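# Put the spirit level into the scissor lift's tool tray

## Task

Take the spirit level off the cable runway and set it inside the tool tray hanging on the scissor lift's guardrail, so that all of it sits lower than the tray's rim. It must rest there on its own at the end, not held by the robot. The task fails if the level drops below the lift platform, if anything is knocked out of the work area or onto the floor, or if the robot falls over or is left tilted.

## Robot and tools

Robot: a Rainbow Robotics RB-Y1 with a two-wheel drive base plus two rear casters, two arms with grippers, a head, and a folding torso. The lower torso (the leg) bends at ankle, knee and hip. The base is 0.66 m long and 0.58 m wide, with its front edge 0.10 m ahead of the wheel axle. A bent leg can reach past that edge. Loose objects may occasionally get a brief nudge from the scene.

Frames: the base frame has its origin on the floor between the drive wheels, x forward, y left, z up. The reported chest, left_hand and right_hand positions use it. chest is a spine point 0.08 m under the shoulders; its x faces where the chest faces, z runs up the spine. Each hand point lies between the finger pads; fingers point along the hand's -z and close along its x. Printed hand positions can be off, more so when reaching far. The odometry frame is where the base started; base_odometry counts wheel turns only, so slipping looks like travel. Heading is positive leftward, -3.142 to 3.142.

execute_actions: arguments "actions" (a list holding one action, or empty to just get state and images) and "cameras" (names from head_camera, left_wrist_camera, right_wrist_camera, all; omitted, null or ["all"] gives all, [] gives none). One action may have "base", "joints", or both, plus optional "speeds" and "min_time_s"; its motions start together and may finish at different times. "base" holds exactly one relative command: {"translate_m": d}, a straight drive of d metres from where the base is now, forward positive, -3 to 3; or {"rotate_rad": d}, an in-place turn, counter-clockwise positive, -3.2 to 3.2. No sideways motion. A base move needing over 8.667 s is refused. "joints" is one dictionary keyed by joint name, each value an absolute target (radians, grippers in metres), covering both arms, torso and head. Ranges: torso_squat_rad 0 to 1.2 (bigger lowers a level chest); torso_shift_rad -0.3 to 0.6 (positive hips forward); torso_pitch_rad -0.2 to 1.4 (positive leans forward); torso_yaw_rad -1.5 to 1.5 (positive left). Left arm: left_shoulder_pitch_rad -2.356 to 2.356 (0 hanging, negative raises forward); left_shoulder_roll_rad 0 to 3.141 (positive outward); left_shoulder_yaw_rad -2.094 to 2.094; left_elbow_rad -2.617 to 0.01 (negative bends); left_forearm_roll_rad -3.141 to 3.141; left_wrist_pitch_rad -1.57 to 1.919 (negative tips hand forward); left_hand_roll_rad -2.705 to 2.705; left_gripper_m 0 to 0.1 (pad gap). Right arm uses the same names with right_, same ranges and sign senses except right_shoulder_roll_rad -3.141 to 0 (negative outward). head_pan_rad -0.523 to 0.523 (positive left, relative to chest); head_tilt_rad -0.35 to 1.57 (positive down). Done tolerance is ±0.02 rad, ±0.004 m for grippers. Torso combos must also hold: squat+shift<=1.52; squat-shift+pitch<=1.57; shift+0.5 pitch-0.4 squat<=0.7; shift+0.3 pitch-0.5 squat<=0.39, otherwise named torso joints stop short as off_target. "speeds" caps translate_m (0.05 to 0.4 m/s) or rotate_rad (0.1 to 1.509 rad/s) for that action. "min_time_s" (0.1 to 8) sets a minimum duration for each arm and head motion. No action exceeds 15 s. Unknown keys or out-of-range values make the whole call refused with no motion. Joints left out may keep pushing toward older targets unseen in status.

wait: "seconds" 0 to 10; commands nothing and returns state and images. zoom_image: "camera" and "region" [x0, y0, x1, y1] in pixels from the top-left, at most 504 by 504, on that camera's latest full image. finished_scene: "scene", the current scene's number; it is final and reports success, so only call it once the level rests in the tray by itself.

Results: base_status and joint_status tell how each motion ended. done (for the base: wheels turned as ordered, even if slipping); off_target (resting away from target, maybe still pushing); limit_stop_at_<name> (a built-in limit); contact_stop (torso or arm hit something firm); time_out; stopped_with_arm (torso halted because an arm hit). After the latter stops, the joint drops its target and holds. A contact_stop, time_out or stopped_with_arm in one group (torso joints; left arm joints; right arm joints) halts the whole group. limit_stop_at_own_body means a guard halted motion before the arm touched torso, head, leg or base; move arm and torso apart. "joint command not followed" with a "cause:" line means an arm's targets were withheld by the self/arm-to-arm check (grippers, fingers and palms are not covered between arms); grippers still move, and withheld joints may be retried later. on_its_own lists uncommanded behaviour; "held at" is a held target, not position. If a leg hits furniture the robot may slide back while status reads done. After a stop, back off first in a separate action: arms, then torso. If both hands hold one object and the torso contact-stops instantly with nothing in the way, command every arm joint to its current reading, then resend the torso. A Motor temperatures line lists each arm's joints in joint_positions order; MOTOR HOT appears at 65 °C, and at 80 °C an OVER-TEMPERATURE FAULT brakes that arm (limit_stop_at_motor_heat); resend targets afterwards. A TORQUE FAULT at joint load limits (shoulders 62.3, elbow 32, wrist joints 22.2 N m, held weight included) freezes the robot 10 s.

Avoid: the base does not stop on collisions and may keep pushing; each arm handles 3 kg; heavy loads far forward can tip the robot; arms must never strike or press each other hard. To grip, command an opening at least 0.005 m under the object's width (off_target is then normal). Don't drop, slam or shove things; place the level gently, release, and withdraw the hand. The robot holds its last command while you think.

Each tool is called after "Emit:" as name(argument=value, ...), one argument or row to a line, values as JSON.

## Session

Emit:
execute_actions(
  actions=[],
)

Scene clock: 0.00 s.
Motor temperatures (°C, as the motors report them): left_arm=[31 32 32 32 32 32 32] | right_arm=[31 28 33 32 43 34 35]
base_odometry: x=+0.000 y=+0.000 heading=+0.000 (m, m, rad; odometry frame)
base_status: not commanded
joint_positions: torso_squat_rad=+0.350 torso_shift_rad=+0.001 torso_pitch_rad=+0.001 torso_yaw_rad=-0.001 left_shoulder_pitch_rad=-0.050 left_shoulder_roll_rad=+0.039 left_shoulder_yaw_rad=-0.040 left_elbow_rad=-0.253 left_forearm_roll_rad=+0.003 left_wrist_pitch_rad=+0.044 left_hand_roll_rad=+0.020 left_gripper_m=+0.099 right_shoulder_pitch_rad=-0.034 right_shoulder_roll_rad=-0.022 right_shoulder_yaw_rad=+0.009 right_elbow_rad=-0.299 right_forearm_roll_rad=+0.033 right_wrist_pitch_rad=+0.053 right_hand_roll_rad=-0.039 right_gripper_m=+0.101 head_pan_rad=+0.000 head_tilt_rad=+0.400
joint_status: not commanded
chest: x=-0.2270 y=+0.0007 z=+1.2476 quat_wxyz=(+1.000, +0.000, +0.001, +0.000) (m; base frame)
left_hand: x=-0.0793 y=+0.2426 z=+0.5766 quat_wxyz=(+0.992, +0.015, -0.127, -0.019) (m; base frame)
right_hand: x=-0.0714 y=-0.2340 z=+0.5789 quat_wxyz=(+0.990, -0.011, -0.137, +0.008) (m; base frame)
pictures: head_camera, left_wrist_camera, right_wrist_camera
Images, in order (width x height): head_camera 896x504, left_wrist_camera 644x364, right_wrist_camera 644x364.

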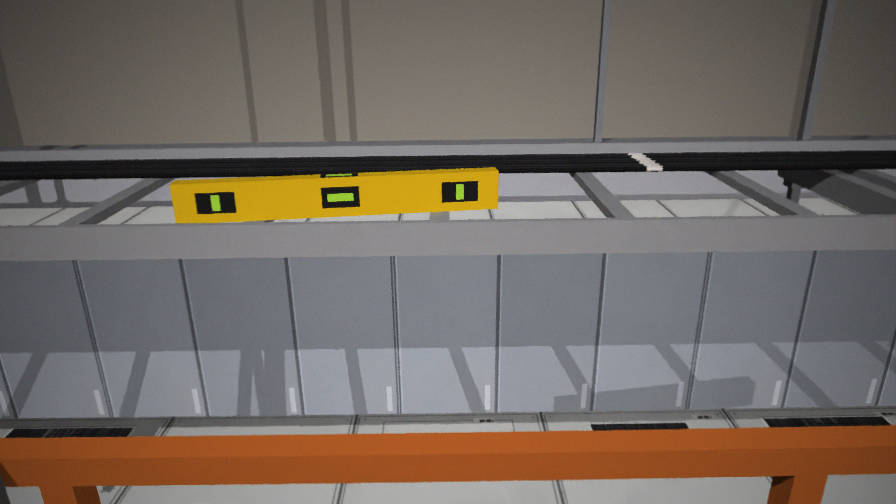

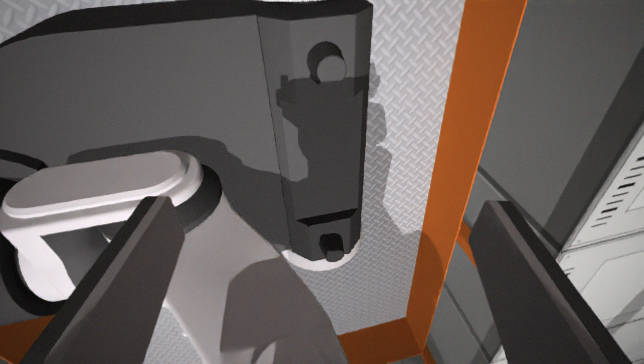

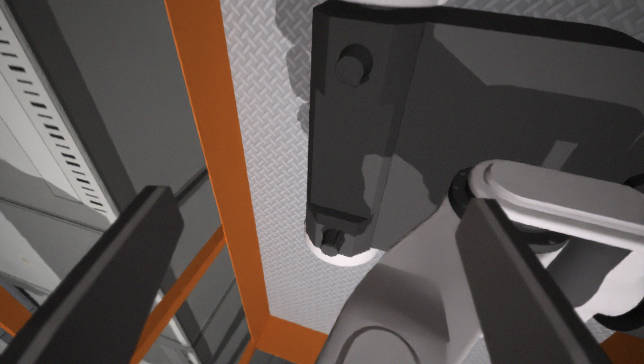

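Emit:
execute_actions(
  actions=[
    {"joints":{"head_pan_rad":0.52,"head_tilt_rad":0.8,"torso_yaw_rad":0.6}},
  ],
  cameras=["head_camera"],
)

Emit:
execute_actions(
  actions=[
    {"joints":{"head_pan_rad":-0.52,"head_tilt_rad":0.8,"torso_yaw_rad":-0.6}},
  ],
  cameras=["head_camera"],
)

Scene clock: 3.40 s.
Motor temperatures (°C, as the motors report them): left_arm=[31 32 32 32 32 32 32] | right_arm=[31 28 33 32 43 34 35]
base_odometry: x=+0.000 y=+0.000 heading=+0.000 (m, m, rad; odometry frame)
base_status: not commanded
joint_positions: torso_squat_rad=+0.350 torso_shift_rad=+0.001 torso_pitch_rad=+0.001 torso_yaw_rad=+0.600 left_shoulder_pitch_rad=-0.050 left_shoulder_roll_rad=+0.039 left_shoulder_yaw_rad=-0.040 left_elbow_rad=-0.253 left_forearm_roll_rad=+0.003 left_wrist_pitch_rad=+0.044 left_hand_roll_rad=+0.020 left_gripper_m=+0.099 right_shoulder_pitch_rad=-0.034 right_shoulder_roll_rad=-0.022 right_shoulder_yaw_rad=+0.009 right_elbow_rad=-0.299 right_forearm_roll_rad=+0.033 right_wrist_pitch_rad=+0.053 right_hand_roll_rad=-0.039 right_gripper_m=+0.101 head_pan_rad=+0.520 head_tilt_rad=+0.800
joint_status: all done
chest: x=-0.2270 y=+0.0007 z=+1.2476 quat_wxyz=(+0.955, +0.000, +0.001, +0.296) (m; base frame)
left_hand: x=-0.2424 y=+0.2842 z=+0.5767 quat_wxyz=(+0.953, +0.052, -0.116, +0.275) (m; base frame)
right_hand: x=+0.0336 y=-0.1045 z=+0.5787 quat_wxyz=(+0.944, +0.031, -0.134, +0.301) (m; base frame)
pictures: head_camera
Images, in order (width x height): head_camera 896x504.

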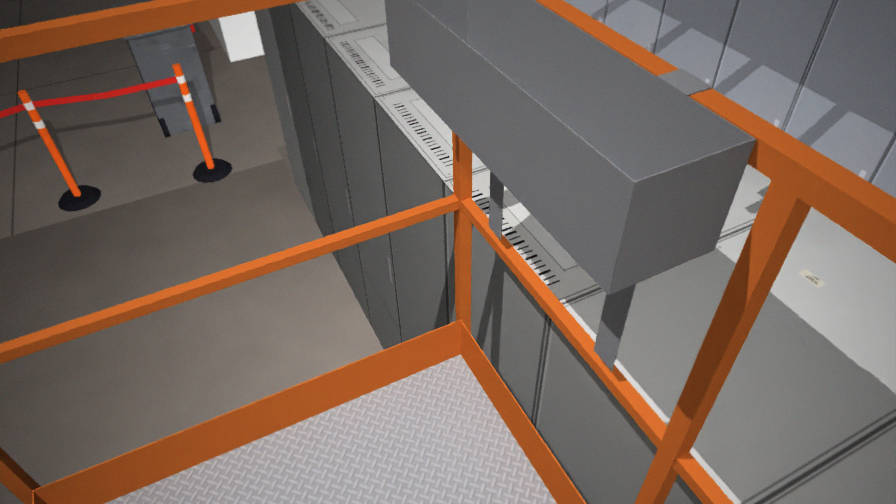

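Scene clock: 6.23 s.
Motor temperatures (°C, as the motors report them): left_arm=[31 32 32 32 32 32 32] | right_arm=[31 28 33 32 43 34 35]
base_odometry: x=+0.000 y=+0.000 heading=+0.000 (m, m, rad; odometry frame)
base_status: not commanded
joint_positions: torso_squat_rad=+0.350 torso_shift_rad=+0.001 torso_pitch_rad=+0.001 torso_yaw_rad=-0.600 left_shoulder_pitch_rad=-0.050 left_shoulder_roll_rad=+0.039 left_shoulder_yaw_rad=-0.040 left_elbow_rad=-0.253 left_forearm_roll_rad=+0.003 left_wrist_pitch_rad=+0.044 left_hand_roll_rad=+0.020 left_gripper_m=+0.099 right_shoulder_pitch_rad=-0.034 right_shoulder_roll_rad=-0.022 right_shoulder_yaw_rad=+0.009 right_elbow_rad=-0.299 right_forearm_roll_rad=+0.033 right_wrist_pitch_rad=+0.054 right_hand_roll_rad=-0.039 right_gripper_m=+0.101 head_pan_rad=-0.520 head_tilt_rad=+0.800
joint_status: all done
chest: x=-0.2270 y=+0.0007 z=+1.2476 quat_wxyz=(+0.955, -0.001, +0.001, -0.296) (m; base frame)
left_hand: x=+0.0316 y=+0.1165 z=+0.5765 quat_wxyz=(+0.942, -0.024, -0.126, -0.311) (m; base frame)
right_hand: x=-0.2308 y=-0.2815 z=+0.5792 quat_wxyz=(+0.949, -0.051, -0.128, -0.284) (m; base frame)
pictures: head_camera
Images, in order (width x height): head_camera 896x504.

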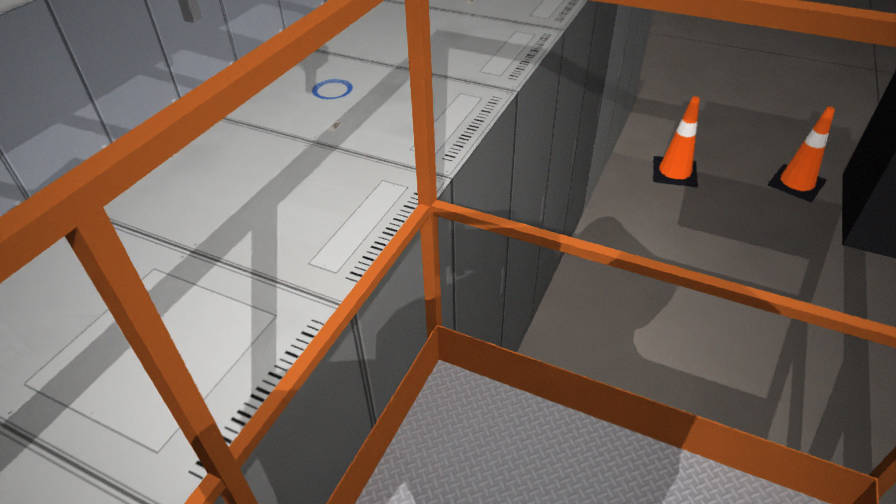

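Emit:
execute_actions(
  actions=[
    {"joints":{"head_pan_rad":0.3,"head_tilt_rad":0.55,"torso_yaw_rad":0.2,"torso_squat_rad":0}},
  ],
  cameras=["head_camera"],
)

Emit:
execute_actions(
  actions=[
    {"joints":{"head_pan_rad":0,"head_tilt_rad":0.55,"torso_yaw_rad":0}},
  ],
  cameras=["head_camera"],
)

Scene clock: 9.60 s.
Motor temperatures (°C, as the motors report them): left_arm=[31 32 32 32 32 32 32] | right_arm=[31 28 33 32 43 34 35]
base_odometry: x=+0.000 y=+0.000 heading=+0.000 (m, m, rad; odometry frame)
base_status: not commanded
joint_positions: torso_squat_rad=+0.000 torso_shift_rad=+0.001 torso_pitch_rad=+0.002 torso_yaw_rad=+0.200 left_shoulder_pitch_rad=-0.050 left_shoulder_roll_rad=+0.039 left_shoulder_yaw_rad=-0.040 left_elbow_rad=-0.253 left_forearm_roll_rad=+0.003 left_wrist_pitch_rad=+0.044 left_hand_roll_rad=+0.020 left_gripper_m=+0.099 right_shoulder_pitch_rad=-0.034 right_shoulder_roll_rad=-0.022 right_shoulder_yaw_rad=+0.009 right_elbow_rad=-0.299 right_forearm_roll_rad=+0.033 right_wrist_pitch_rad=+0.053 right_hand_roll_rad=-0.039 right_gripper_m=+0.101 head_pan_rad=+0.300 head_tilt_rad=+0.550
joint_status: all done
chest: x=-0.2269 y=+0.0008 z=+1.2899 quat_wxyz=(+0.995, +0.000, +0.001, +0.100) (m; base frame)
left_hand: x=-0.1306 y=+0.2674 z=+0.6189 quat_wxyz=(+0.989, +0.028, -0.124, +0.080) (m; base frame)
right_hand: x=-0.0278 y=-0.1980 z=+0.6211 quat_wxyz=(+0.985, +0.003, -0.138, +0.107) (m; base frame)
pictures: head_camera
Images, in order (width x height): head_camera 896x504.

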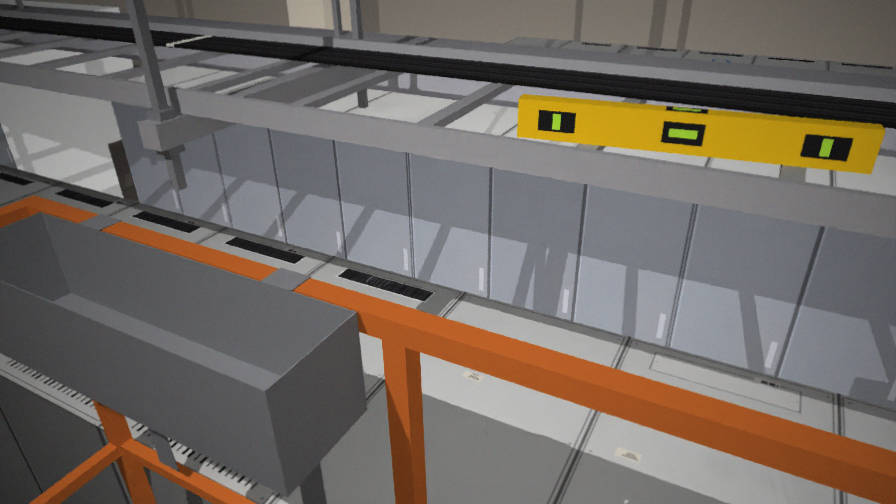

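Scene clock: 10.70 s.
Motor temperatures (°C, as the motors report them): left_arm=[31 32 32 32 32 32 32] | right_arm=[31 28 33 32 43 34 35]
base_odometry: x=+0.000 y=+0.000 heading=+0.000 (m, m, rad; odometry frame)
base_status: not commanded
joint_positions: torso_squat_rad=+0.000 torso_shift_rad=+0.001 torso_pitch_rad=+0.002 torso_yaw_rad=+0.000 left_shoulder_pitch_rad=-0.050 left_shoulder_roll_rad=+0.039 left_shoulder_yaw_rad=-0.040 left_elbow_rad=-0.253 left_forearm_roll_rad=+0.003 left_wrist_pitch_rad=+0.044 left_hand_roll_rad=+0.020 left_gripper_m=+0.099 right_shoulder_pitch_rad=-0.034 right_shoulder_roll_rad=-0.022 right_shoulder_yaw_rad=+0.009 right_elbow_rad=-0.299 right_forearm_roll_rad=+0.033 right_wrist_pitch_rad=+0.054 right_hand_roll_rad=-0.039 right_gripper_m=+0.101 head_pan_rad=+0.000 head_tilt_rad=+0.550
joint_status: all done
chest: x=-0.2269 y=+0.0008 z=+1.2899 quat_wxyz=(+1.000, +0.000, +0.001, +0.000) (m; base frame)
left_hand: x=-0.0794 y=+0.2427 z=+0.6189 quat_wxyz=(+0.992, +0.015, -0.127, -0.019) (m; base frame)
right_hand: x=-0.0712 y=-0.2339 z=+0.6212 quat_wxyz=(+0.990, -0.011, -0.137, +0.009) (m; base frame)
pictures: head_camera
Images, in order (width x height): head_camera 896x504.

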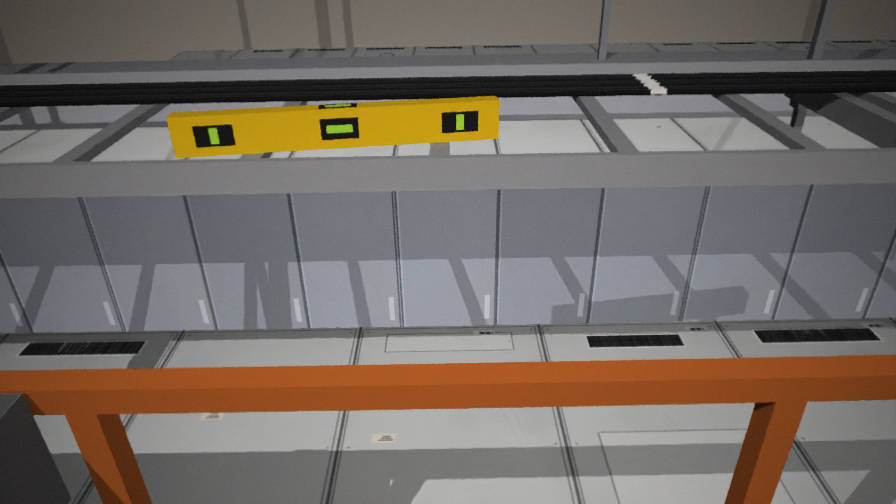

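Emit:
execute_actions(
  actions=[
    {"joints":{"left_elbow_rad":-2.3,"left_wrist_pitch_rad":1.0,"left_shoulder_pitch_rad":-0.3}},
  ],
  cameras=[],
)

Emit:
execute_actions(
  actions=[
    {"joints":{"left_shoulder_pitch_rad":-1.6,"left_elbow_rad":-1.6,"left_wrist_pitch_rad":1.9}},
  ],
  cameras=[],
)

Emit:
execute_actions(
  actions=[
    {"joints":{"left_shoulder_pitch_rad":-1.9,"left_elbow_rad":-0.1,"left_wrist_pitch_rad":1.9,"head_tilt_rad":0.4}},
  ],
)

Scene clock: 17.57 s.
Motor temperatures (°C, as the motors report them): left_arm=[31 32 32 32 32 32 32] | right_arm=[31 28 33 32 43 34 35]
base_odometry: x=+0.000 y=+0.000 heading=+0.000 (m, m, rad; odometry frame)
base_status: not commanded
joint_positions: torso_squat_rad=+0.000 torso_shift_rad=+0.001 torso_pitch_rad=+0.002 torso_yaw_rad=+0.000 left_shoulder_pitch_rad=-0.206 left_shoulder_roll_rad=+0.038 left_shoulder_yaw_rad=-0.041 left_elbow_rad=-1.575 left_forearm_roll_rad=+0.003 left_wrist_pitch_rad=+0.689 left_hand_roll_rad=+0.020 left_gripper_m=+0.099 right_shoulder_pitch_rad=-0.034 right_shoulder_roll_rad=-0.022 right_shoulder_yaw_rad=+0.009 right_elbow_rad=-0.299 right_forearm_roll_rad=+0.033 right_wrist_pitch_rad=+0.053 right_hand_roll_rad=-0.039 right_gripper_m=+0.101 head_pan_rad=+0.000 head_tilt_rad=+0.550
joint_status: left_shoulder_pitch_rad contact_stop (moved -0.156 of -0.250); left_elbow_rad contact_stop (moved -1.322 of -2.047); left_wrist_pitch_rad contact_stop_at_left_shoulder_pitch_rad (moved +0.644 of +0.956)
on_its_own: left_shoulder_pitch_rad is held at -0.207, not at your -0.300, since a contact_stop; left_elbow_rad is held at -1.576, not at your -2.300, since a contact_stop; left_wrist_pitch_rad is held at +0.688, not at your +1.000, since a contact_stop
chest: x=-0.2269 y=+0.0008 z=+1.2899 quat_wxyz=(+1.000, +0.000, +0.001, +0.000) (m; base frame)
left_hand: x=+0.3150 y=+0.1827 z=+1.0149 quat_wxyz=(+0.857, -0.011, -0.513, -0.048) (m; base frame)
right_hand: x=-0.0712 y=-0.2338 z=+0.6213 quat_wxyz=(+0.990, -0.011, -0.137, +0.009) (m; base frame)
pictures: none
No camera images: the call's "cameras" was empty. Leave "cameras" out to get every camera's image.

not run: a stop came earlier in this reply.

not run: a stop came earlier in this reply.

Emit:
execute_actions(
  actions=[
    {"joints":{"left_elbow_rad":-1.2,"left_wrist_pitch_rad":-1.2,"left_shoulder_pitch_rad":0.4}},
  ],
  cameras=[],
)

Emit:
execute_actions(
  actions=[
    {"joints":{"left_elbow_rad":-2.5}},
  ],
  cameras=[],
)

Emit:
execute_actions(
  actions=[
    {"joints":{"left_shoulder_pitch_rad":-1.0,"left_wrist_pitch_rad":0.5}},
  ],
  cameras=[],
)

Emit:
execute_actions(
  actions=[
    {"joints":{"left_shoulder_pitch_rad":-1.9,"left_elbow_rad":-1.2,"left_wrist_pitch_rad":1.9}},
  ],
  cameras=[],
)

Emit:
execute_actions(
  actions=[
    {"joints":{"left_shoulder_pitch_rad":-1.9,"left_elbow_rad":-0.1,"head_tilt_rad":0.4}},
  ],
)

Scene clock: 21.50 s.
Motor temperatures (°C, as the motors report them): left_arm=[32 32 32 32 32 32 32] | right_arm=[31 28 33 32 43 34 35]
base_odometry: x=+0.000 y=+0.000 heading=+0.000 (m, m, rad; odometry frame)
base_status: not commanded
joint_positions: torso_squat_rad=+0.000 torso_shift_rad=+0.001 torso_pitch_rad=+0.001 torso_yaw_rad=+0.000 left_shoulder_pitch_rad=+0.400 left_shoulder_roll_rad=+0.038 left_shoulder_yaw_rad=-0.041 left_elbow_rad=-1.200 left_forearm_roll_rad=+0.003 left_wrist_pitch_rad=-1.200 left_hand_roll_rad=+0.020 left_gripper_m=+0.099 right_shoulder_pitch_rad=-0.034 right_shoulder_roll_rad=-0.022 right_shoulder_yaw_rad=+0.009 right_elbow_rad=-0.299 right_forearm_roll_rad=+0.033 right_wrist_pitch_rad=+0.054 right_hand_roll_rad=-0.039 right_gripper_m=+0.101 head_pan_rad=+0.000 head_tilt_rad=+0.550
joint_status: all done
chest: x=-0.2270 y=+0.0008 z=+1.2899 quat_wxyz=(+1.000, +0.000, +0.001, +0.000) (m; base frame)
left_hand: x=+0.0712 y=+0.2625 z=+1.0055 quat_wxyz=(+0.532, +0.038, -0.846, +0.009) (m; base frame)
right_hand: x=-0.0712 y=-0.2338 z=+0.6213 quat_wxyz=(+0.990, -0.011, -0.137, +0.009) (m; base frame)
pictures: none
No camera images: the call's "cameras" was empty. Leave "cameras" out to get every camera's image.

Scene clock: 25.27 s.
Motor temperatures (°C, as the motors report them): left_arm=[32 32 32 32 32 32 32] | right_arm=[31 28 33 32 43 34 35]
base_odometry: x=+0.000 y=+0.000 heading=+0.000 (m, m, rad; odometry frame)
base_status: not commanded
joint_positions: torso_squat_rad=+0.000 torso_shift_rad=+0.001 torso_pitch_rad=+0.001 torso_yaw_rad=+0.000 left_shoulder_pitch_rad=+0.400 left_shoulder_roll_rad=+0.038 left_shoulder_yaw_rad=-0.041 left_elbow_rad=-2.447 left_forearm_roll_rad=+0.003 left_wrist_pitch_rad=-1.200 left_hand_roll_rad=+0.020 left_gripper_m=+0.099 right_shoulder_pitch_rad=-0.034 right_shoulder_roll_rad=-0.022 right_shoulder_yaw_rad=+0.009 right_elbow_rad=-0.299 right_forearm_roll_rad=+0.033 right_wrist_pitch_rad=+0.053 right_hand_roll_rad=-0.039 right_gripper_m=+0.101 head_pan_rad=+0.000 head_tilt_rad=+0.550
joint_status: left_elbow_rad time_out (moved -1.248 of -1.300)
on_its_own: left_elbow_rad is held at -2.447, not at your -2.500, since a time_out
chest: x=-0.2270 y=+0.0008 z=+1.2899 quat_wxyz=(+1.000, +0.000, +0.001, +0.000) (m; base frame)
left_hand: x=-0.0899 y=+0.2302 z=+1.4256 quat_wxyz=(-0.062, +0.029, -0.997, -0.024) (m; base frame)
right_hand: x=-0.0712 y=-0.2338 z=+0.6213 quat_wxyz=(+0.990, -0.011, -0.137, +0.009) (m; base frame)
pictures: none
joint command not followed: on one or more control steps a check withheld the commanded joint targets of the left arm, and it was not sent them on those steps.
cause: the commanded joint targets would bring two parts of the arm too close to each other (its shoulder and its fingers, with the joints from left_shoulder_roll_rad to left_hand_roll_rad between them); next, command targets that bring no two parts of the arm closer together.
No camera images: the call's "cameras" was empty. Leave "cameras" out to get every camera's image.

not run: a stop came earlier in this reply.

not run: a stop came earlier in this reply.

not run: a stop came earlier in this reply.

Emit:
execute_actions(
  actions=[
    {"joints":{"left_shoulder_pitch_rad":-1.0,"left_wrist_pitch_rad":0.5,"left_elbow_rad":-2.3}},
  ],
  cameras=[],
)

Emit:
execute_actions(
  actions=[
    {"joints":{"left_shoulder_pitch_rad":-1.9,"left_elbow_rad":-1.2,"left_wrist_pitch_rad":1.9}},
  ],
  cameras=[],
)

Emit:
execute_actions(
  actions=[
    {"joints":{"left_shoulder_pitch_rad":-1.9,"left_elbow_rad":-0.1,"head_tilt_rad":0.4}},
  ],
)

Scene clock: 28.50 s.
Motor temperatures (°C, as the motors report them): left_arm=[32 32 32 32 32 32 32] | right_arm=[31 28 33 32 43 34 35]
base_odometry: x=+0.000 y=+0.000 heading=+0.000 (m, m, rad; odometry frame)
base_status: not commanded
joint_positions: torso_squat_rad=+0.000 torso_shift_rad=+0.001 torso_pitch_rad=+0.001 torso_yaw_rad=+0.000 left_shoulder_pitch_rad=-1.000 left_shoulder_roll_rad=+0.038 left_shoulder_yaw_rad=-0.041 left_elbow_rad=-2.300 left_forearm_roll_rad=+0.003 left_wrist_pitch_rad=+0.500 left_hand_roll_rad=+0.020 left_gripper_m=+0.099 right_shoulder_pitch_rad=-0.034 right_shoulder_roll_rad=-0.022 right_shoulder_yaw_rad=+0.009 right_elbow_rad=-0.299 right_forearm_roll_rad=+0.033 right_wrist_pitch_rad=+0.054 right_hand_roll_rad=-0.039 right_gripper_m=+0.101 head_pan_rad=+0.000 head_tilt_rad=+0.550
joint_status: all done
chest: x=-0.2270 y=+0.0008 z=+1.2899 quat_wxyz=(+1.000, +0.000, +0.001, +0.000) (m; base frame)
left_hand: x=+0.0819 y=+0.0598 z=+1.6904 quat_wxyz=(+0.191, -0.131, -0.965, -0.126) (m; base frame)
right_hand: x=-0.0712 y=-0.2338 z=+0.6213 quat_wxyz=(+0.990, -0.011, -0.137, +0.009) (m; base frame)
pictures: none
No camera images: the call's "cameras" was empty. Leave "cameras" out to get every camera's image.

Scene clock: 30.23 s.
Motor temperatures (°C, as the motors report them): left_arm=[32 32 32 32 32 32 32] | right_arm=[31 28 33 32 43 34 35]
base_odometry: x=+0.000 y=+0.000 heading=+0.000 (m, m, rad; odometry frame)
base_status: not commanded
joint_positions: torso_squat_rad=+0.000 torso_shift_rad=+0.001 torso_pitch_rad=+0.001 torso_yaw_rad=+0.000 left_shoulder_pitch_rad=-1.900 left_shoulder_roll_rad=+0.038 left_shoulder_yaw_rad=-0.041 left_elbow_rad=-1.200 left_forearm_roll_rad=+0.003 left_wrist_pitch_rad=+1.900 left_hand_roll_rad=+0.020 left_gripper_m=+0.099 right_shoulder_pitch_rad=-0.034 right_shoulder_roll_rad=-0.022 right_shoulder_yaw_rad=+0.009 right_elbow_rad=-0.299 right_forearm_roll_rad=+0.033 right_wrist_pitch_rad=+0.054 right_hand_roll_rad=-0.039 right_gripper_m=+0.101 head_pan_rad=+0.000 head_tilt_rad=+0.550
joint_status: all done
chest: x=-0.2270 y=+0.0008 z=+1.2899 quat_wxyz=(+1.000, +0.000, +0.001, +0.000) (m; base frame)
left_hand: x=+0.2537 y=-0.0443 z=+1.5705 quat_wxyz=(+0.808, +0.113, -0.525, -0.243) (m; base frame)
right_hand: x=-0.0712 y=-0.2338 z=+0.6213 quat_wxyz=(+0.990, -0.011, -0.137, +0.009) (m; base frame)
pictures: none
No camera images: the call's "cameras" was empty. Leave "cameras" out to get every camera's image.

Scene clock: 31.97 s.
Motor temperatures (°C, as the motors report them): left_arm=[32 32 32 32 32 32 32] | right_arm=[31 28 33 32 43 34 35]
base_odometry: x=+0.000 y=+0.000 heading=+0.000 (m, m, rad; odometry frame)
base_status: not commanded
joint_positions: torso_squat_rad=+0.000 torso_shift_rad=+0.001 torso_pitch_rad=+0.001 torso_yaw_rad=+0.000 left_shoulder_pitch_rad=-1.900 left_shoulder_roll_rad=+0.038 left_shoulder_yaw_rad=-0.041 left_elbow_rad=-0.100 left_forearm_roll_rad=+0.003 left_wrist_pitch_rad=+1.900 left_hand_roll_rad=+0.020 left_gripper_m=+0.099 right_shoulder_pitch_rad=-0.034 right_shoulder_roll_rad=-0.022 right_shoulder_yaw_rad=+0.009 right_elbow_rad=-0.299 right_forearm_roll_rad=+0.033 right_wrist_pitch_rad=+0.054 right_hand_roll_rad=-0.039 right_gripper_m=+0.101 head_pan_rad=+0.000 head_tilt_rad=+0.400
joint_status: all done
chest: x=-0.2270 y=+0.0008 z=+1.2899 quat_wxyz=(+1.000, +0.000, +0.001, +0.000) (m; base frame)
left_hand: x=+0.2731 y=+0.1025 z=+1.2843 quat_wxyz=(+0.962, +0.230, -0.028, -0.141) (m; base frame)
right_hand: x=-0.0712 y=-0.2338 z=+0.6213 quat_wxyz=(+0.990, -0.011, -0.137, +0.009) (m; base frame)
pictures: head_camera, left_wrist_camera, right_wrist_camera
Images, in order (width x height): head_camera 896x504, left_wrist_camera 644x364, right_wrist_camera 644x364.

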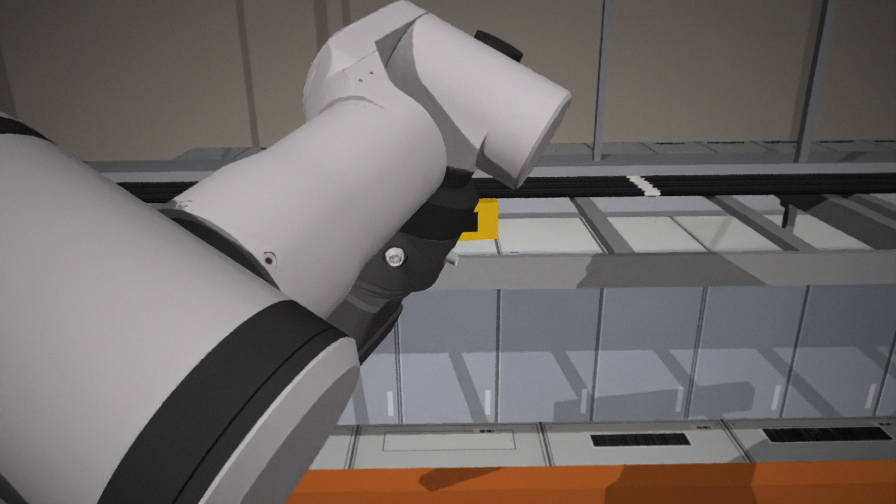

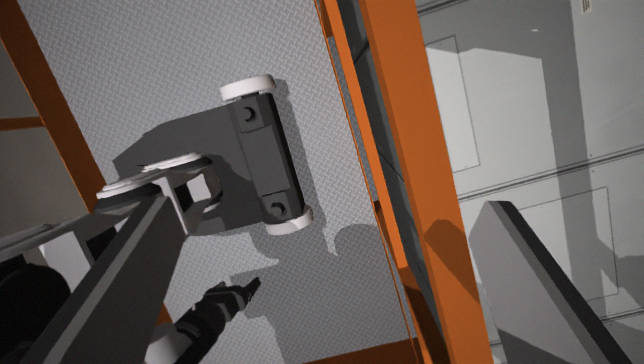

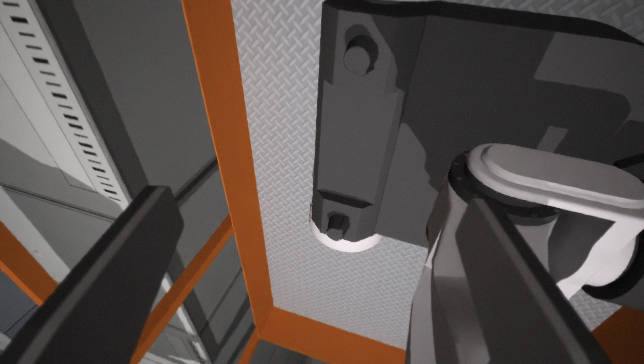

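Emit:
execute_actions(
  actions=[
    {"base":{"translate_m":0.18},"joints":{"left_shoulder_pitch_rad":-2.2,"left_shoulder_roll_rad":0.35,"right_shoulder_pitch_rad":0.5,"torso_shift_rad":0.3,"head_tilt_rad":0.3}},
  ],
)

Scene clock: 37.10 s.
Motor temperatures (°C, as the motors report them): left_arm=[32 32 32 32 32 32 32] | right_arm=[31 28 33 32 43 34 35]
base_odometry: x=+0.180 y=+0.000 heading=+0.000 (m, m, rad; odometry frame)
base_status: done
joint_positions: torso_squat_rad=+0.000 torso_shift_rad=+0.300 torso_pitch_rad=+0.002 torso_yaw_rad=+0.000 left_shoulder_pitch_rad=-2.200 left_shoulder_roll_rad=+0.350 left_shoulder_yaw_rad=-0.041 left_elbow_rad=-0.100 left_forearm_roll_rad=+0.003 left_wrist_pitch_rad=+1.900 left_hand_roll_rad=+0.020 left_gripper_m=+0.099 right_shoulder_pitch_rad=+0.500 right_shoulder_roll_rad=-0.022 right_shoulder_yaw_rad=+0.009 right_elbow_rad=-0.299 right_forearm_roll_rad=+0.033 right_wrist_pitch_rad=+0.054 right_hand_roll_rad=-0.039 right_gripper_m=+0.101 head_pan_rad=+0.000 head_tilt_rad=+0.300
joint_status: all done
chest: x=-0.0205 y=+0.0008 z=+1.2586 quat_wxyz=(+1.000, +0.000, +0.001, +0.000) (m; base frame)
left_hand: x=+0.4860 y=+0.1864 z=+1.4555 quat_wxyz=(+0.963, +0.184, -0.198, -0.017) (m; base frame)
right_hand: x=-0.2470 y=-0.2274 z=+0.6082 quat_wxyz=(+0.990, -0.021, +0.114, -0.079) (m; base frame)
pictures: head_camera, left_wrist_camera, right_wrist_camera
Images, in order (width x height): head_camera 896x504, left_wrist_camera 644x364, right_wrist_camera 644x364.

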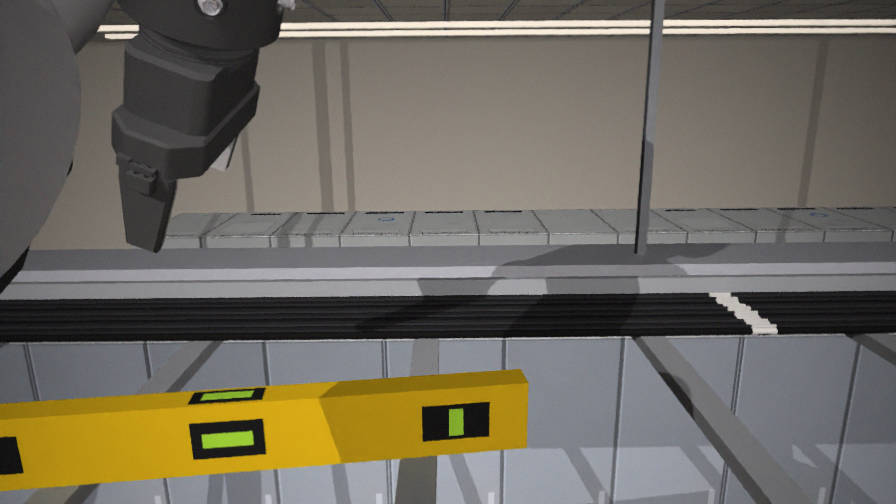

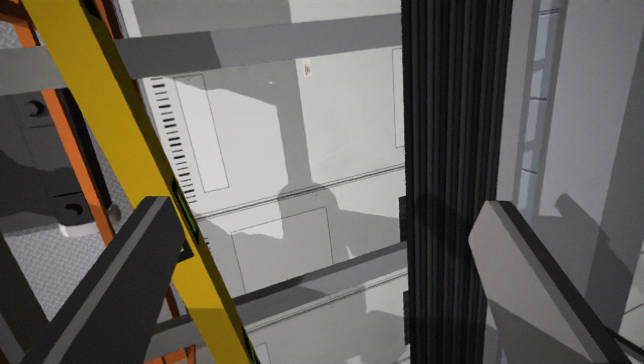

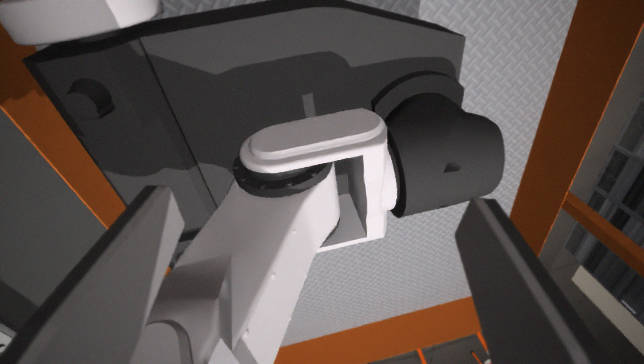

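Emit:
execute_actions(
  actions=[
    {"joints":{"left_shoulder_pitch_rad":-2.05,"torso_shift_rad":0.22,"head_tilt_rad":0.45}},
  ],
  cameras=["head_camera","left_wrist_camera"],
)

Scene clock: 40.33 s.
Motor temperatures (°C, as the motors report them): left_arm=[32 32 32 32 32 32 32] | right_arm=[31 28 33 32 43 34 35]
base_odometry: x=+0.180 y=+0.000 heading=+0.000 (m, m, rad; odometry frame)
base_status: not commanded
joint_positions: torso_squat_rad=+0.000 torso_shift_rad=+0.220 torso_pitch_rad=+0.001 torso_yaw_rad=+0.000 left_shoulder_pitch_rad=-2.050 left_shoulder_roll_rad=+0.350 left_shoulder_yaw_rad=-0.041 left_elbow_rad=-0.100 left_forearm_roll_rad=+0.003 left_wrist_pitch_rad=+1.900 left_hand_roll_rad=+0.020 left_gripper_m=+0.099 right_shoulder_pitch_rad=+0.500 right_shoulder_roll_rad=-0.022 right_shoulder_yaw_rad=+0.009 right_elbow_rad=-0.299 right_forearm_roll_rad=+0.033 right_wrist_pitch_rad=+0.053 right_hand_roll_rad=-0.039 right_gripper_m=+0.101 head_pan_rad=+0.000 head_tilt_rad=+0.450
joint_status: all done
chest: x=-0.0748 y=+0.0008 z=+1.2731 quat_wxyz=(+1.000, +0.000, +0.001, +0.000) (m; base frame)
left_hand: x=+0.4442 y=+0.2127 z=+1.3976 quat_wxyz=(+0.974, +0.188, -0.125, -0.005) (m; base frame)
right_hand: x=-0.3009 y=-0.2274 z=+0.6225 quat_wxyz=(+0.990, -0.021, +0.114, -0.079) (m; base frame)
pictures: head_camera, left_wrist_camera
Images, in order (width x height): head_camera 896x504, left_wrist_camera 644x364.

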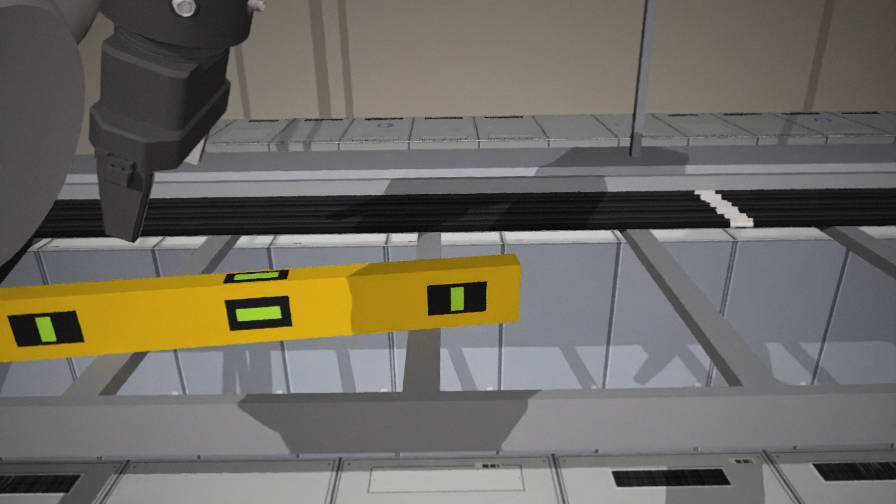

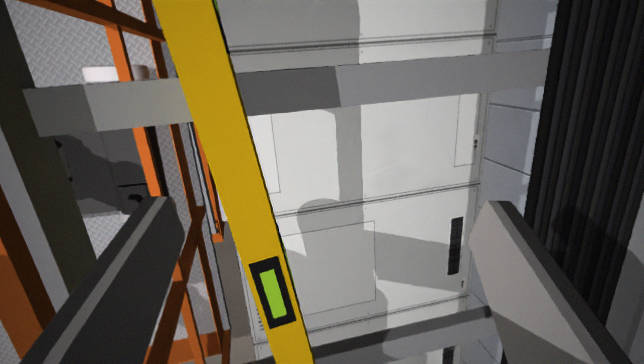

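Emit:
execute_actions(
  actions=[
    {"joints":{"left_shoulder_pitch_rad":-1.97,"left_shoulder_roll_rad":0.17,"left_hand_roll_rad":0.2}},
  ],
  cameras=["head_camera","left_wrist_camera"],
)

Scene clock: 43.40 s.
Motor temperatures (°C, as the motors report them): left_arm=[32 32 32 32 32 32 32] | right_arm=[31 28 33 32 43 34 35]
base_odometry: x=+0.180 y=+0.000 heading=+0.000 (m, m, rad; odometry frame)
base_status: not commanded
joint_positions: torso_squat_rad=+0.000 torso_shift_rad=+0.220 torso_pitch_rad=+0.002 torso_yaw_rad=+0.000 left_shoulder_pitch_rad=-1.970 left_shoulder_roll_rad=+0.170 left_shoulder_yaw_rad=-0.041 left_elbow_rad=-0.100 left_forearm_roll_rad=+0.003 left_wrist_pitch_rad=+1.900 left_hand_roll_rad=+0.200 left_gripper_m=+0.099 right_shoulder_pitch_rad=+0.500 right_shoulder_roll_rad=-0.022 right_shoulder_yaw_rad=+0.009 right_elbow_rad=-0.299 right_forearm_roll_rad=+0.033 right_wrist_pitch_rad=+0.053 right_hand_roll_rad=-0.039 right_gripper_m=+0.101 head_pan_rad=+0.000 head_tilt_rad=+0.450
joint_status: all done
chest: x=-0.0747 y=+0.0007 z=+1.2730 quat_wxyz=(+1.000, +0.000, +0.001, +0.000) (m; base frame)
left_hand: x=+0.4402 y=+0.1464 z=+1.3267 quat_wxyz=(+0.974, +0.208, -0.092, +0.004) (m; base frame)
right_hand: x=-0.3010 y=-0.2274 z=+0.6225 quat_wxyz=(+0.990, -0.021, +0.114, -0.079) (m; base frame)
pictures: head_camera, left_wrist_camera
Images, in order (width x height): head_camera 896x504, left_wrist_camera 644x364.

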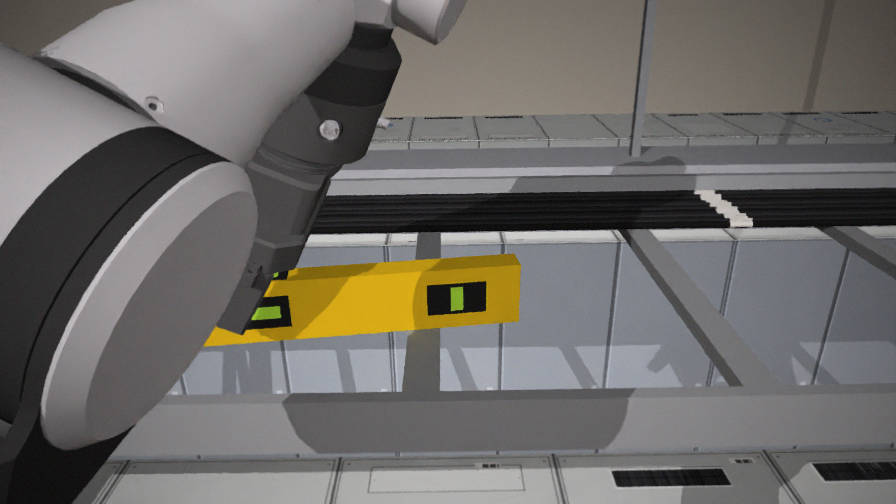

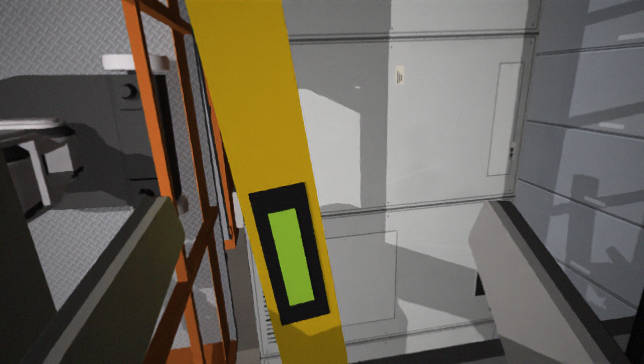

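Emit:
execute_actions(
  actions=[
    {"joints":{"torso_squat_rad":0.35,"left_hand_roll_rad":0.3}},
  ],
  cameras=["head_camera","left_wrist_camera"],
)

Emit:
execute_actions(
  actions=[
    {"joints":{"left_gripper_m":0.0}},
  ],
  cameras=["head_camera","left_wrist_camera"],
)

Scene clock: 46.57 s.
Motor temperatures (°C, as the motors report them): left_arm=[32 32 32 32 32 32 32] | right_arm=[31 28 33 32 43 34 35]
base_odometry: x=+0.180 y=+0.000 heading=+0.000 (m, m, rad; odometry frame)
base_status: not commanded
joint_positions: torso_squat_rad=+0.350 torso_shift_rad=+0.219 torso_pitch_rad=+0.000 torso_yaw_rad=+0.000 left_shoulder_pitch_rad=-1.975 left_shoulder_roll_rad=+0.172 left_shoulder_yaw_rad=-0.041 left_elbow_rad=-0.102 left_forearm_roll_rad=+0.003 left_wrist_pitch_rad=+1.900 left_hand_roll_rad=+0.300 left_gripper_m=+0.099 right_shoulder_pitch_rad=+0.500 right_shoulder_roll_rad=-0.022 right_shoulder_yaw_rad=+0.009 right_elbow_rad=-0.299 right_forearm_roll_rad=+0.033 right_wrist_pitch_rad=+0.053 right_hand_roll_rad=-0.039 right_gripper_m=+0.101 head_pan_rad=+0.000 head_tilt_rad=+0.450
joint_status: all done
chest: x=-0.0850 y=+0.0006 z=+1.2317 quat_wxyz=(+1.000, +0.000, +0.000, +0.000) (m; base frame)
left_hand: x=+0.4304 y=+0.1460 z=+1.2897 quat_wxyz=(+0.972, +0.203, -0.107, +0.053) (m; base frame)
right_hand: x=-0.3101 y=-0.2274 z=+0.5807 quat_wxyz=(+0.990, -0.020, +0.113, -0.079) (m; base frame)
pictures: head_camera, left_wrist_camera
Images, in order (width x height): head_camera 896x504, left_wrist_camera 644x364.

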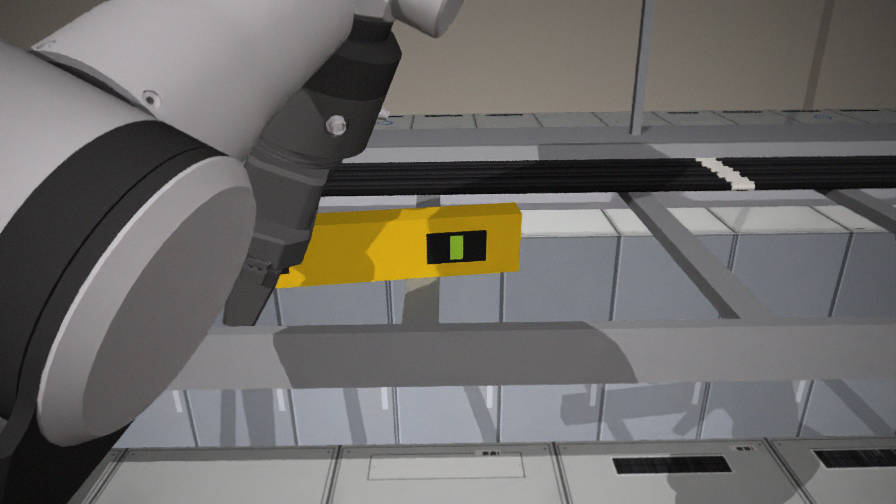

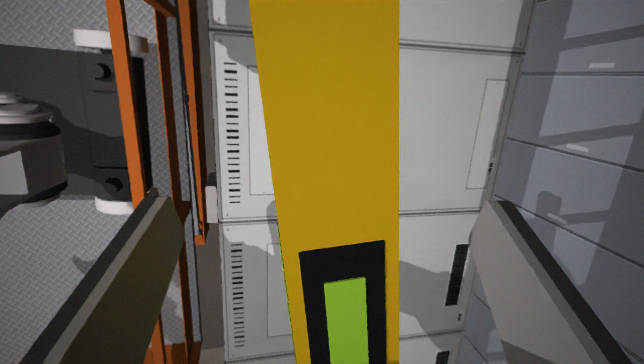

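Scene clock: 48.03 s.
Motor temperatures (°C, as the motors report them): left_arm=[32 32 32 32 32 32 32] | right_arm=[31 28 33 32 43 34 35]
base_odometry: x=+0.180 y=+0.000 heading=+0.000 (m, m, rad; odometry frame)
base_status: not commanded
joint_positions: torso_squat_rad=+0.350 torso_shift_rad=+0.219 torso_pitch_rad=-0.001 torso_yaw_rad=+0.000 left_shoulder_pitch_rad=-1.976 left_shoulder_roll_rad=+0.172 left_shoulder_yaw_rad=-0.041 left_elbow_rad=-0.103 left_forearm_roll_rad=+0.003 left_wrist_pitch_rad=+1.900 left_hand_roll_rad=+0.300 left_gripper_m=+0.024 right_shoulder_pitch_rad=+0.500 right_shoulder_roll_rad=-0.022 right_shoulder_yaw_rad=+0.009 right_elbow_rad=-0.299 right_forearm_roll_rad=+0.033 right_wrist_pitch_rad=+0.053 right_hand_roll_rad=-0.039 right_gripper_m=+0.101 head_pan_rad=+0.000 head_tilt_rad=+0.450
joint_status: left_gripper_m off_target (ended at +0.024, target +0.000)
chest: x=-0.0852 y=+0.0006 z=+1.2317 quat_wxyz=(+1.000, +0.000, +0.000, +0.000) (m; base frame)
left_hand: x=+0.4300 y=+0.1458 z=+1.2903 quat_wxyz=(+0.972, +0.203, -0.107, +0.053) (m; base frame)
right_hand: x=-0.3101 y=-0.2274 z=+0.5807 quat_wxyz=(+0.990, -0.020, +0.113, -0.079) (m; base frame)
pictures: head_camera, left_wrist_camera
Images, in order (width x height): head_camera 896x504, left_wrist_camera 644x364.

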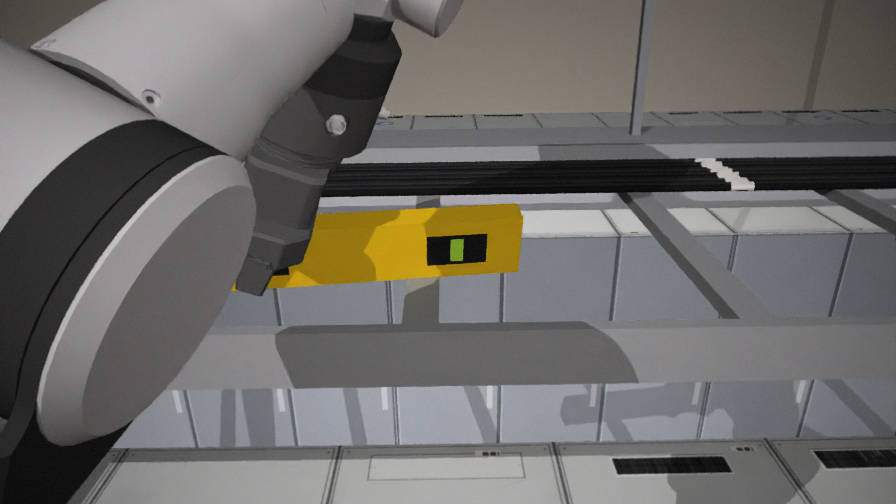

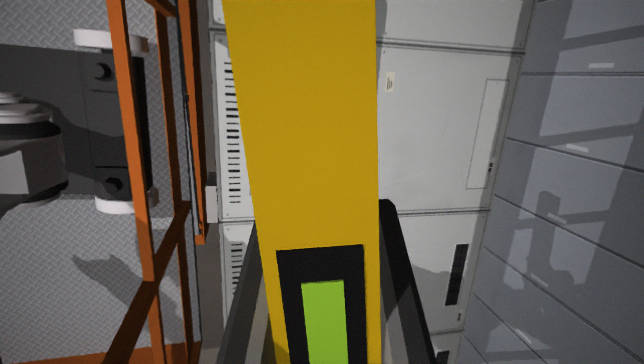

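Emit:
execute_actions(
  actions=[
    {"joints":{"torso_squat_rad":0,"left_shoulder_pitch_rad":-2.15},"min_time_s":1.5},
  ],
  cameras=["head_camera"],
)

Emit:
execute_actions(
  actions=[
    {"base":{"translate_m":-0.15},"joints":{"torso_shift_rad":0.0,"head_tilt_rad":0.7,"head_pan_rad":0.4}},
  ],
)

Scene clock: 56.17 s.
Motor temperatures (°C, as the motors report them): left_arm=[32 32 32 32 32 32 32] | right_arm=[31 28 33 32 43 34 35]
base_odometry: x=+0.180 y=+0.000 heading=+0.000 (m, m, rad; odometry frame)
base_status: not commanded
joint_positions: torso_squat_rad=+0.000 torso_shift_rad=+0.220 torso_pitch_rad=+0.002 torso_yaw_rad=+0.000 left_shoulder_pitch_rad=-2.149 left_shoulder_roll_rad=+0.170 left_shoulder_yaw_rad=-0.041 left_elbow_rad=-0.100 left_forearm_roll_rad=+0.003 left_wrist_pitch_rad=+1.900 left_hand_roll_rad=+0.300 left_gripper_m=+0.021 right_shoulder_pitch_rad=+0.500 right_shoulder_roll_rad=-0.022 right_shoulder_yaw_rad=+0.009 right_elbow_rad=-0.299 right_forearm_roll_rad=+0.033 right_wrist_pitch_rad=+0.053 right_hand_roll_rad=-0.039 right_gripper_m=+0.101 head_pan_rad=+0.000 head_tilt_rad=+0.450
joint_status: all done
chest: x=-0.0747 y=+0.0007 z=+1.2730 quat_wxyz=(+1.000, +0.000, +0.001, +0.000) (m; base frame)
left_hand: x=+0.4320 y=+0.1153 z=+1.4130 quat_wxyz=(+0.961, +0.195, -0.189, +0.040) (m; base frame)
right_hand: x=-0.3010 y=-0.2274 z=+0.6225 quat_wxyz=(+0.990, -0.021, +0.114, -0.079) (m; base frame)
pictures: head_camera
Images, in order (width x height): head_camera 896x504.

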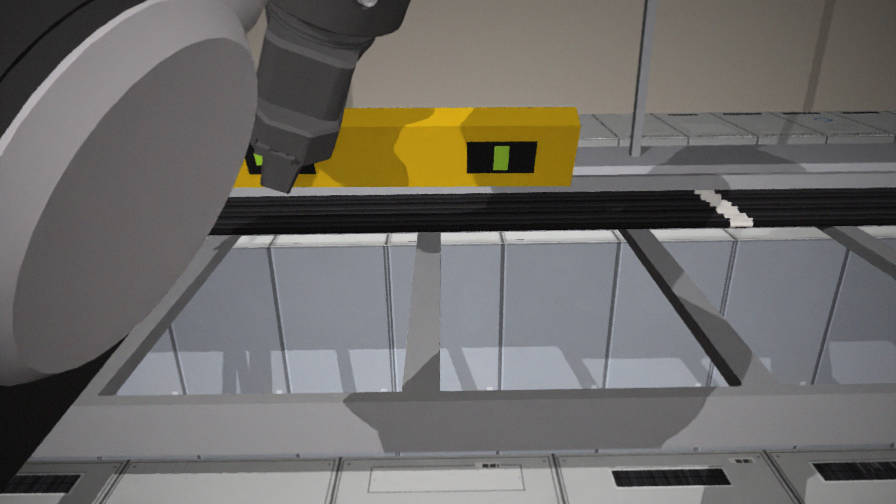

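Scene clock: 58.40 s.
Motor temperatures (°C, as the motors report them): left_arm=[32 32 32 32 32 32 32] | right_arm=[31 28 33 32 43 34 35]
base_odometry: x=+0.030 y=+0.000 heading=+0.000 (m, m, rad; odometry frame)
base_status: done
joint_positions: torso_squat_rad=+0.000 torso_shift_rad=+0.000 torso_pitch_rad=+0.001 torso_yaw_rad=+0.000 left_shoulder_pitch_rad=-2.149 left_shoulder_roll_rad=+0.170 left_shoulder_yaw_rad=-0.041 left_elbow_rad=-0.100 left_forearm_roll_rad=+0.003 left_wrist_pitch_rad=+1.900 left_hand_roll_rad=+0.300 left_gripper_m=+0.021 right_shoulder_pitch_rad=+0.500 right_shoulder_roll_rad=-0.022 right_shoulder_yaw_rad=+0.009 right_elbow_rad=-0.299 right_forearm_roll_rad=+0.033 right_wrist_pitch_rad=+0.053 right_hand_roll_rad=-0.039 right_gripper_m=+0.101 head_pan_rad=+0.400 head_tilt_rad=+0.700
joint_status: all done
chest: x=-0.2276 y=+0.0007 z=+1.2899 quat_wxyz=(+1.000, +0.000, +0.001, +0.000) (m; base frame)
left_hand: x=+0.2790 y=+0.1152 z=+1.4302 quat_wxyz=(+0.961, +0.195, -0.190, +0.040) (m; base frame)
right_hand: x=-0.4537 y=-0.2274 z=+0.6394 quat_wxyz=(+0.990, -0.021, +0.114, -0.079) (m; base frame)
pictures: head_camera, left_wrist_camera, right_wrist_camera
Images, in order (width x height): head_camera 896x504, left_wrist_camera 644x364, right_wrist_camera 644x364.

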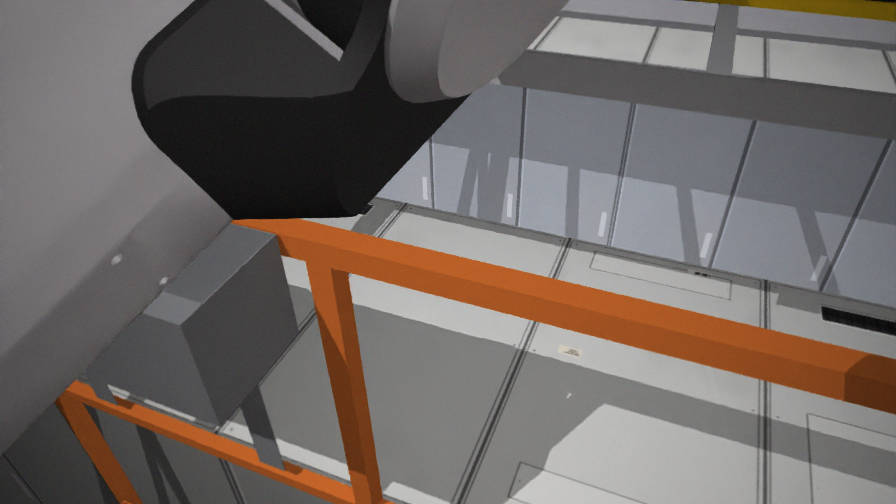

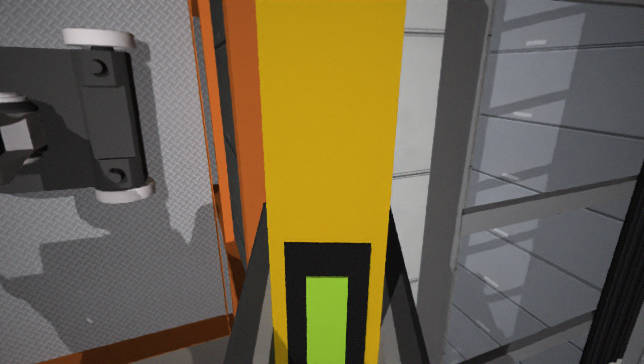

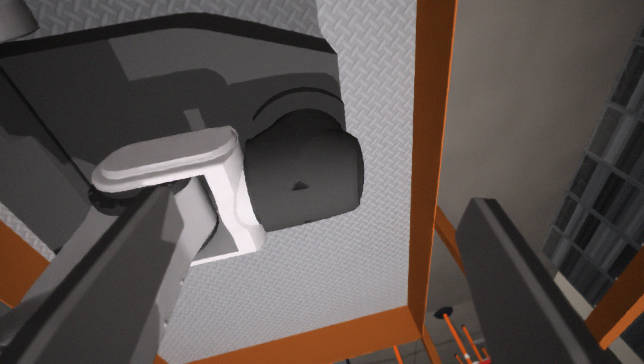

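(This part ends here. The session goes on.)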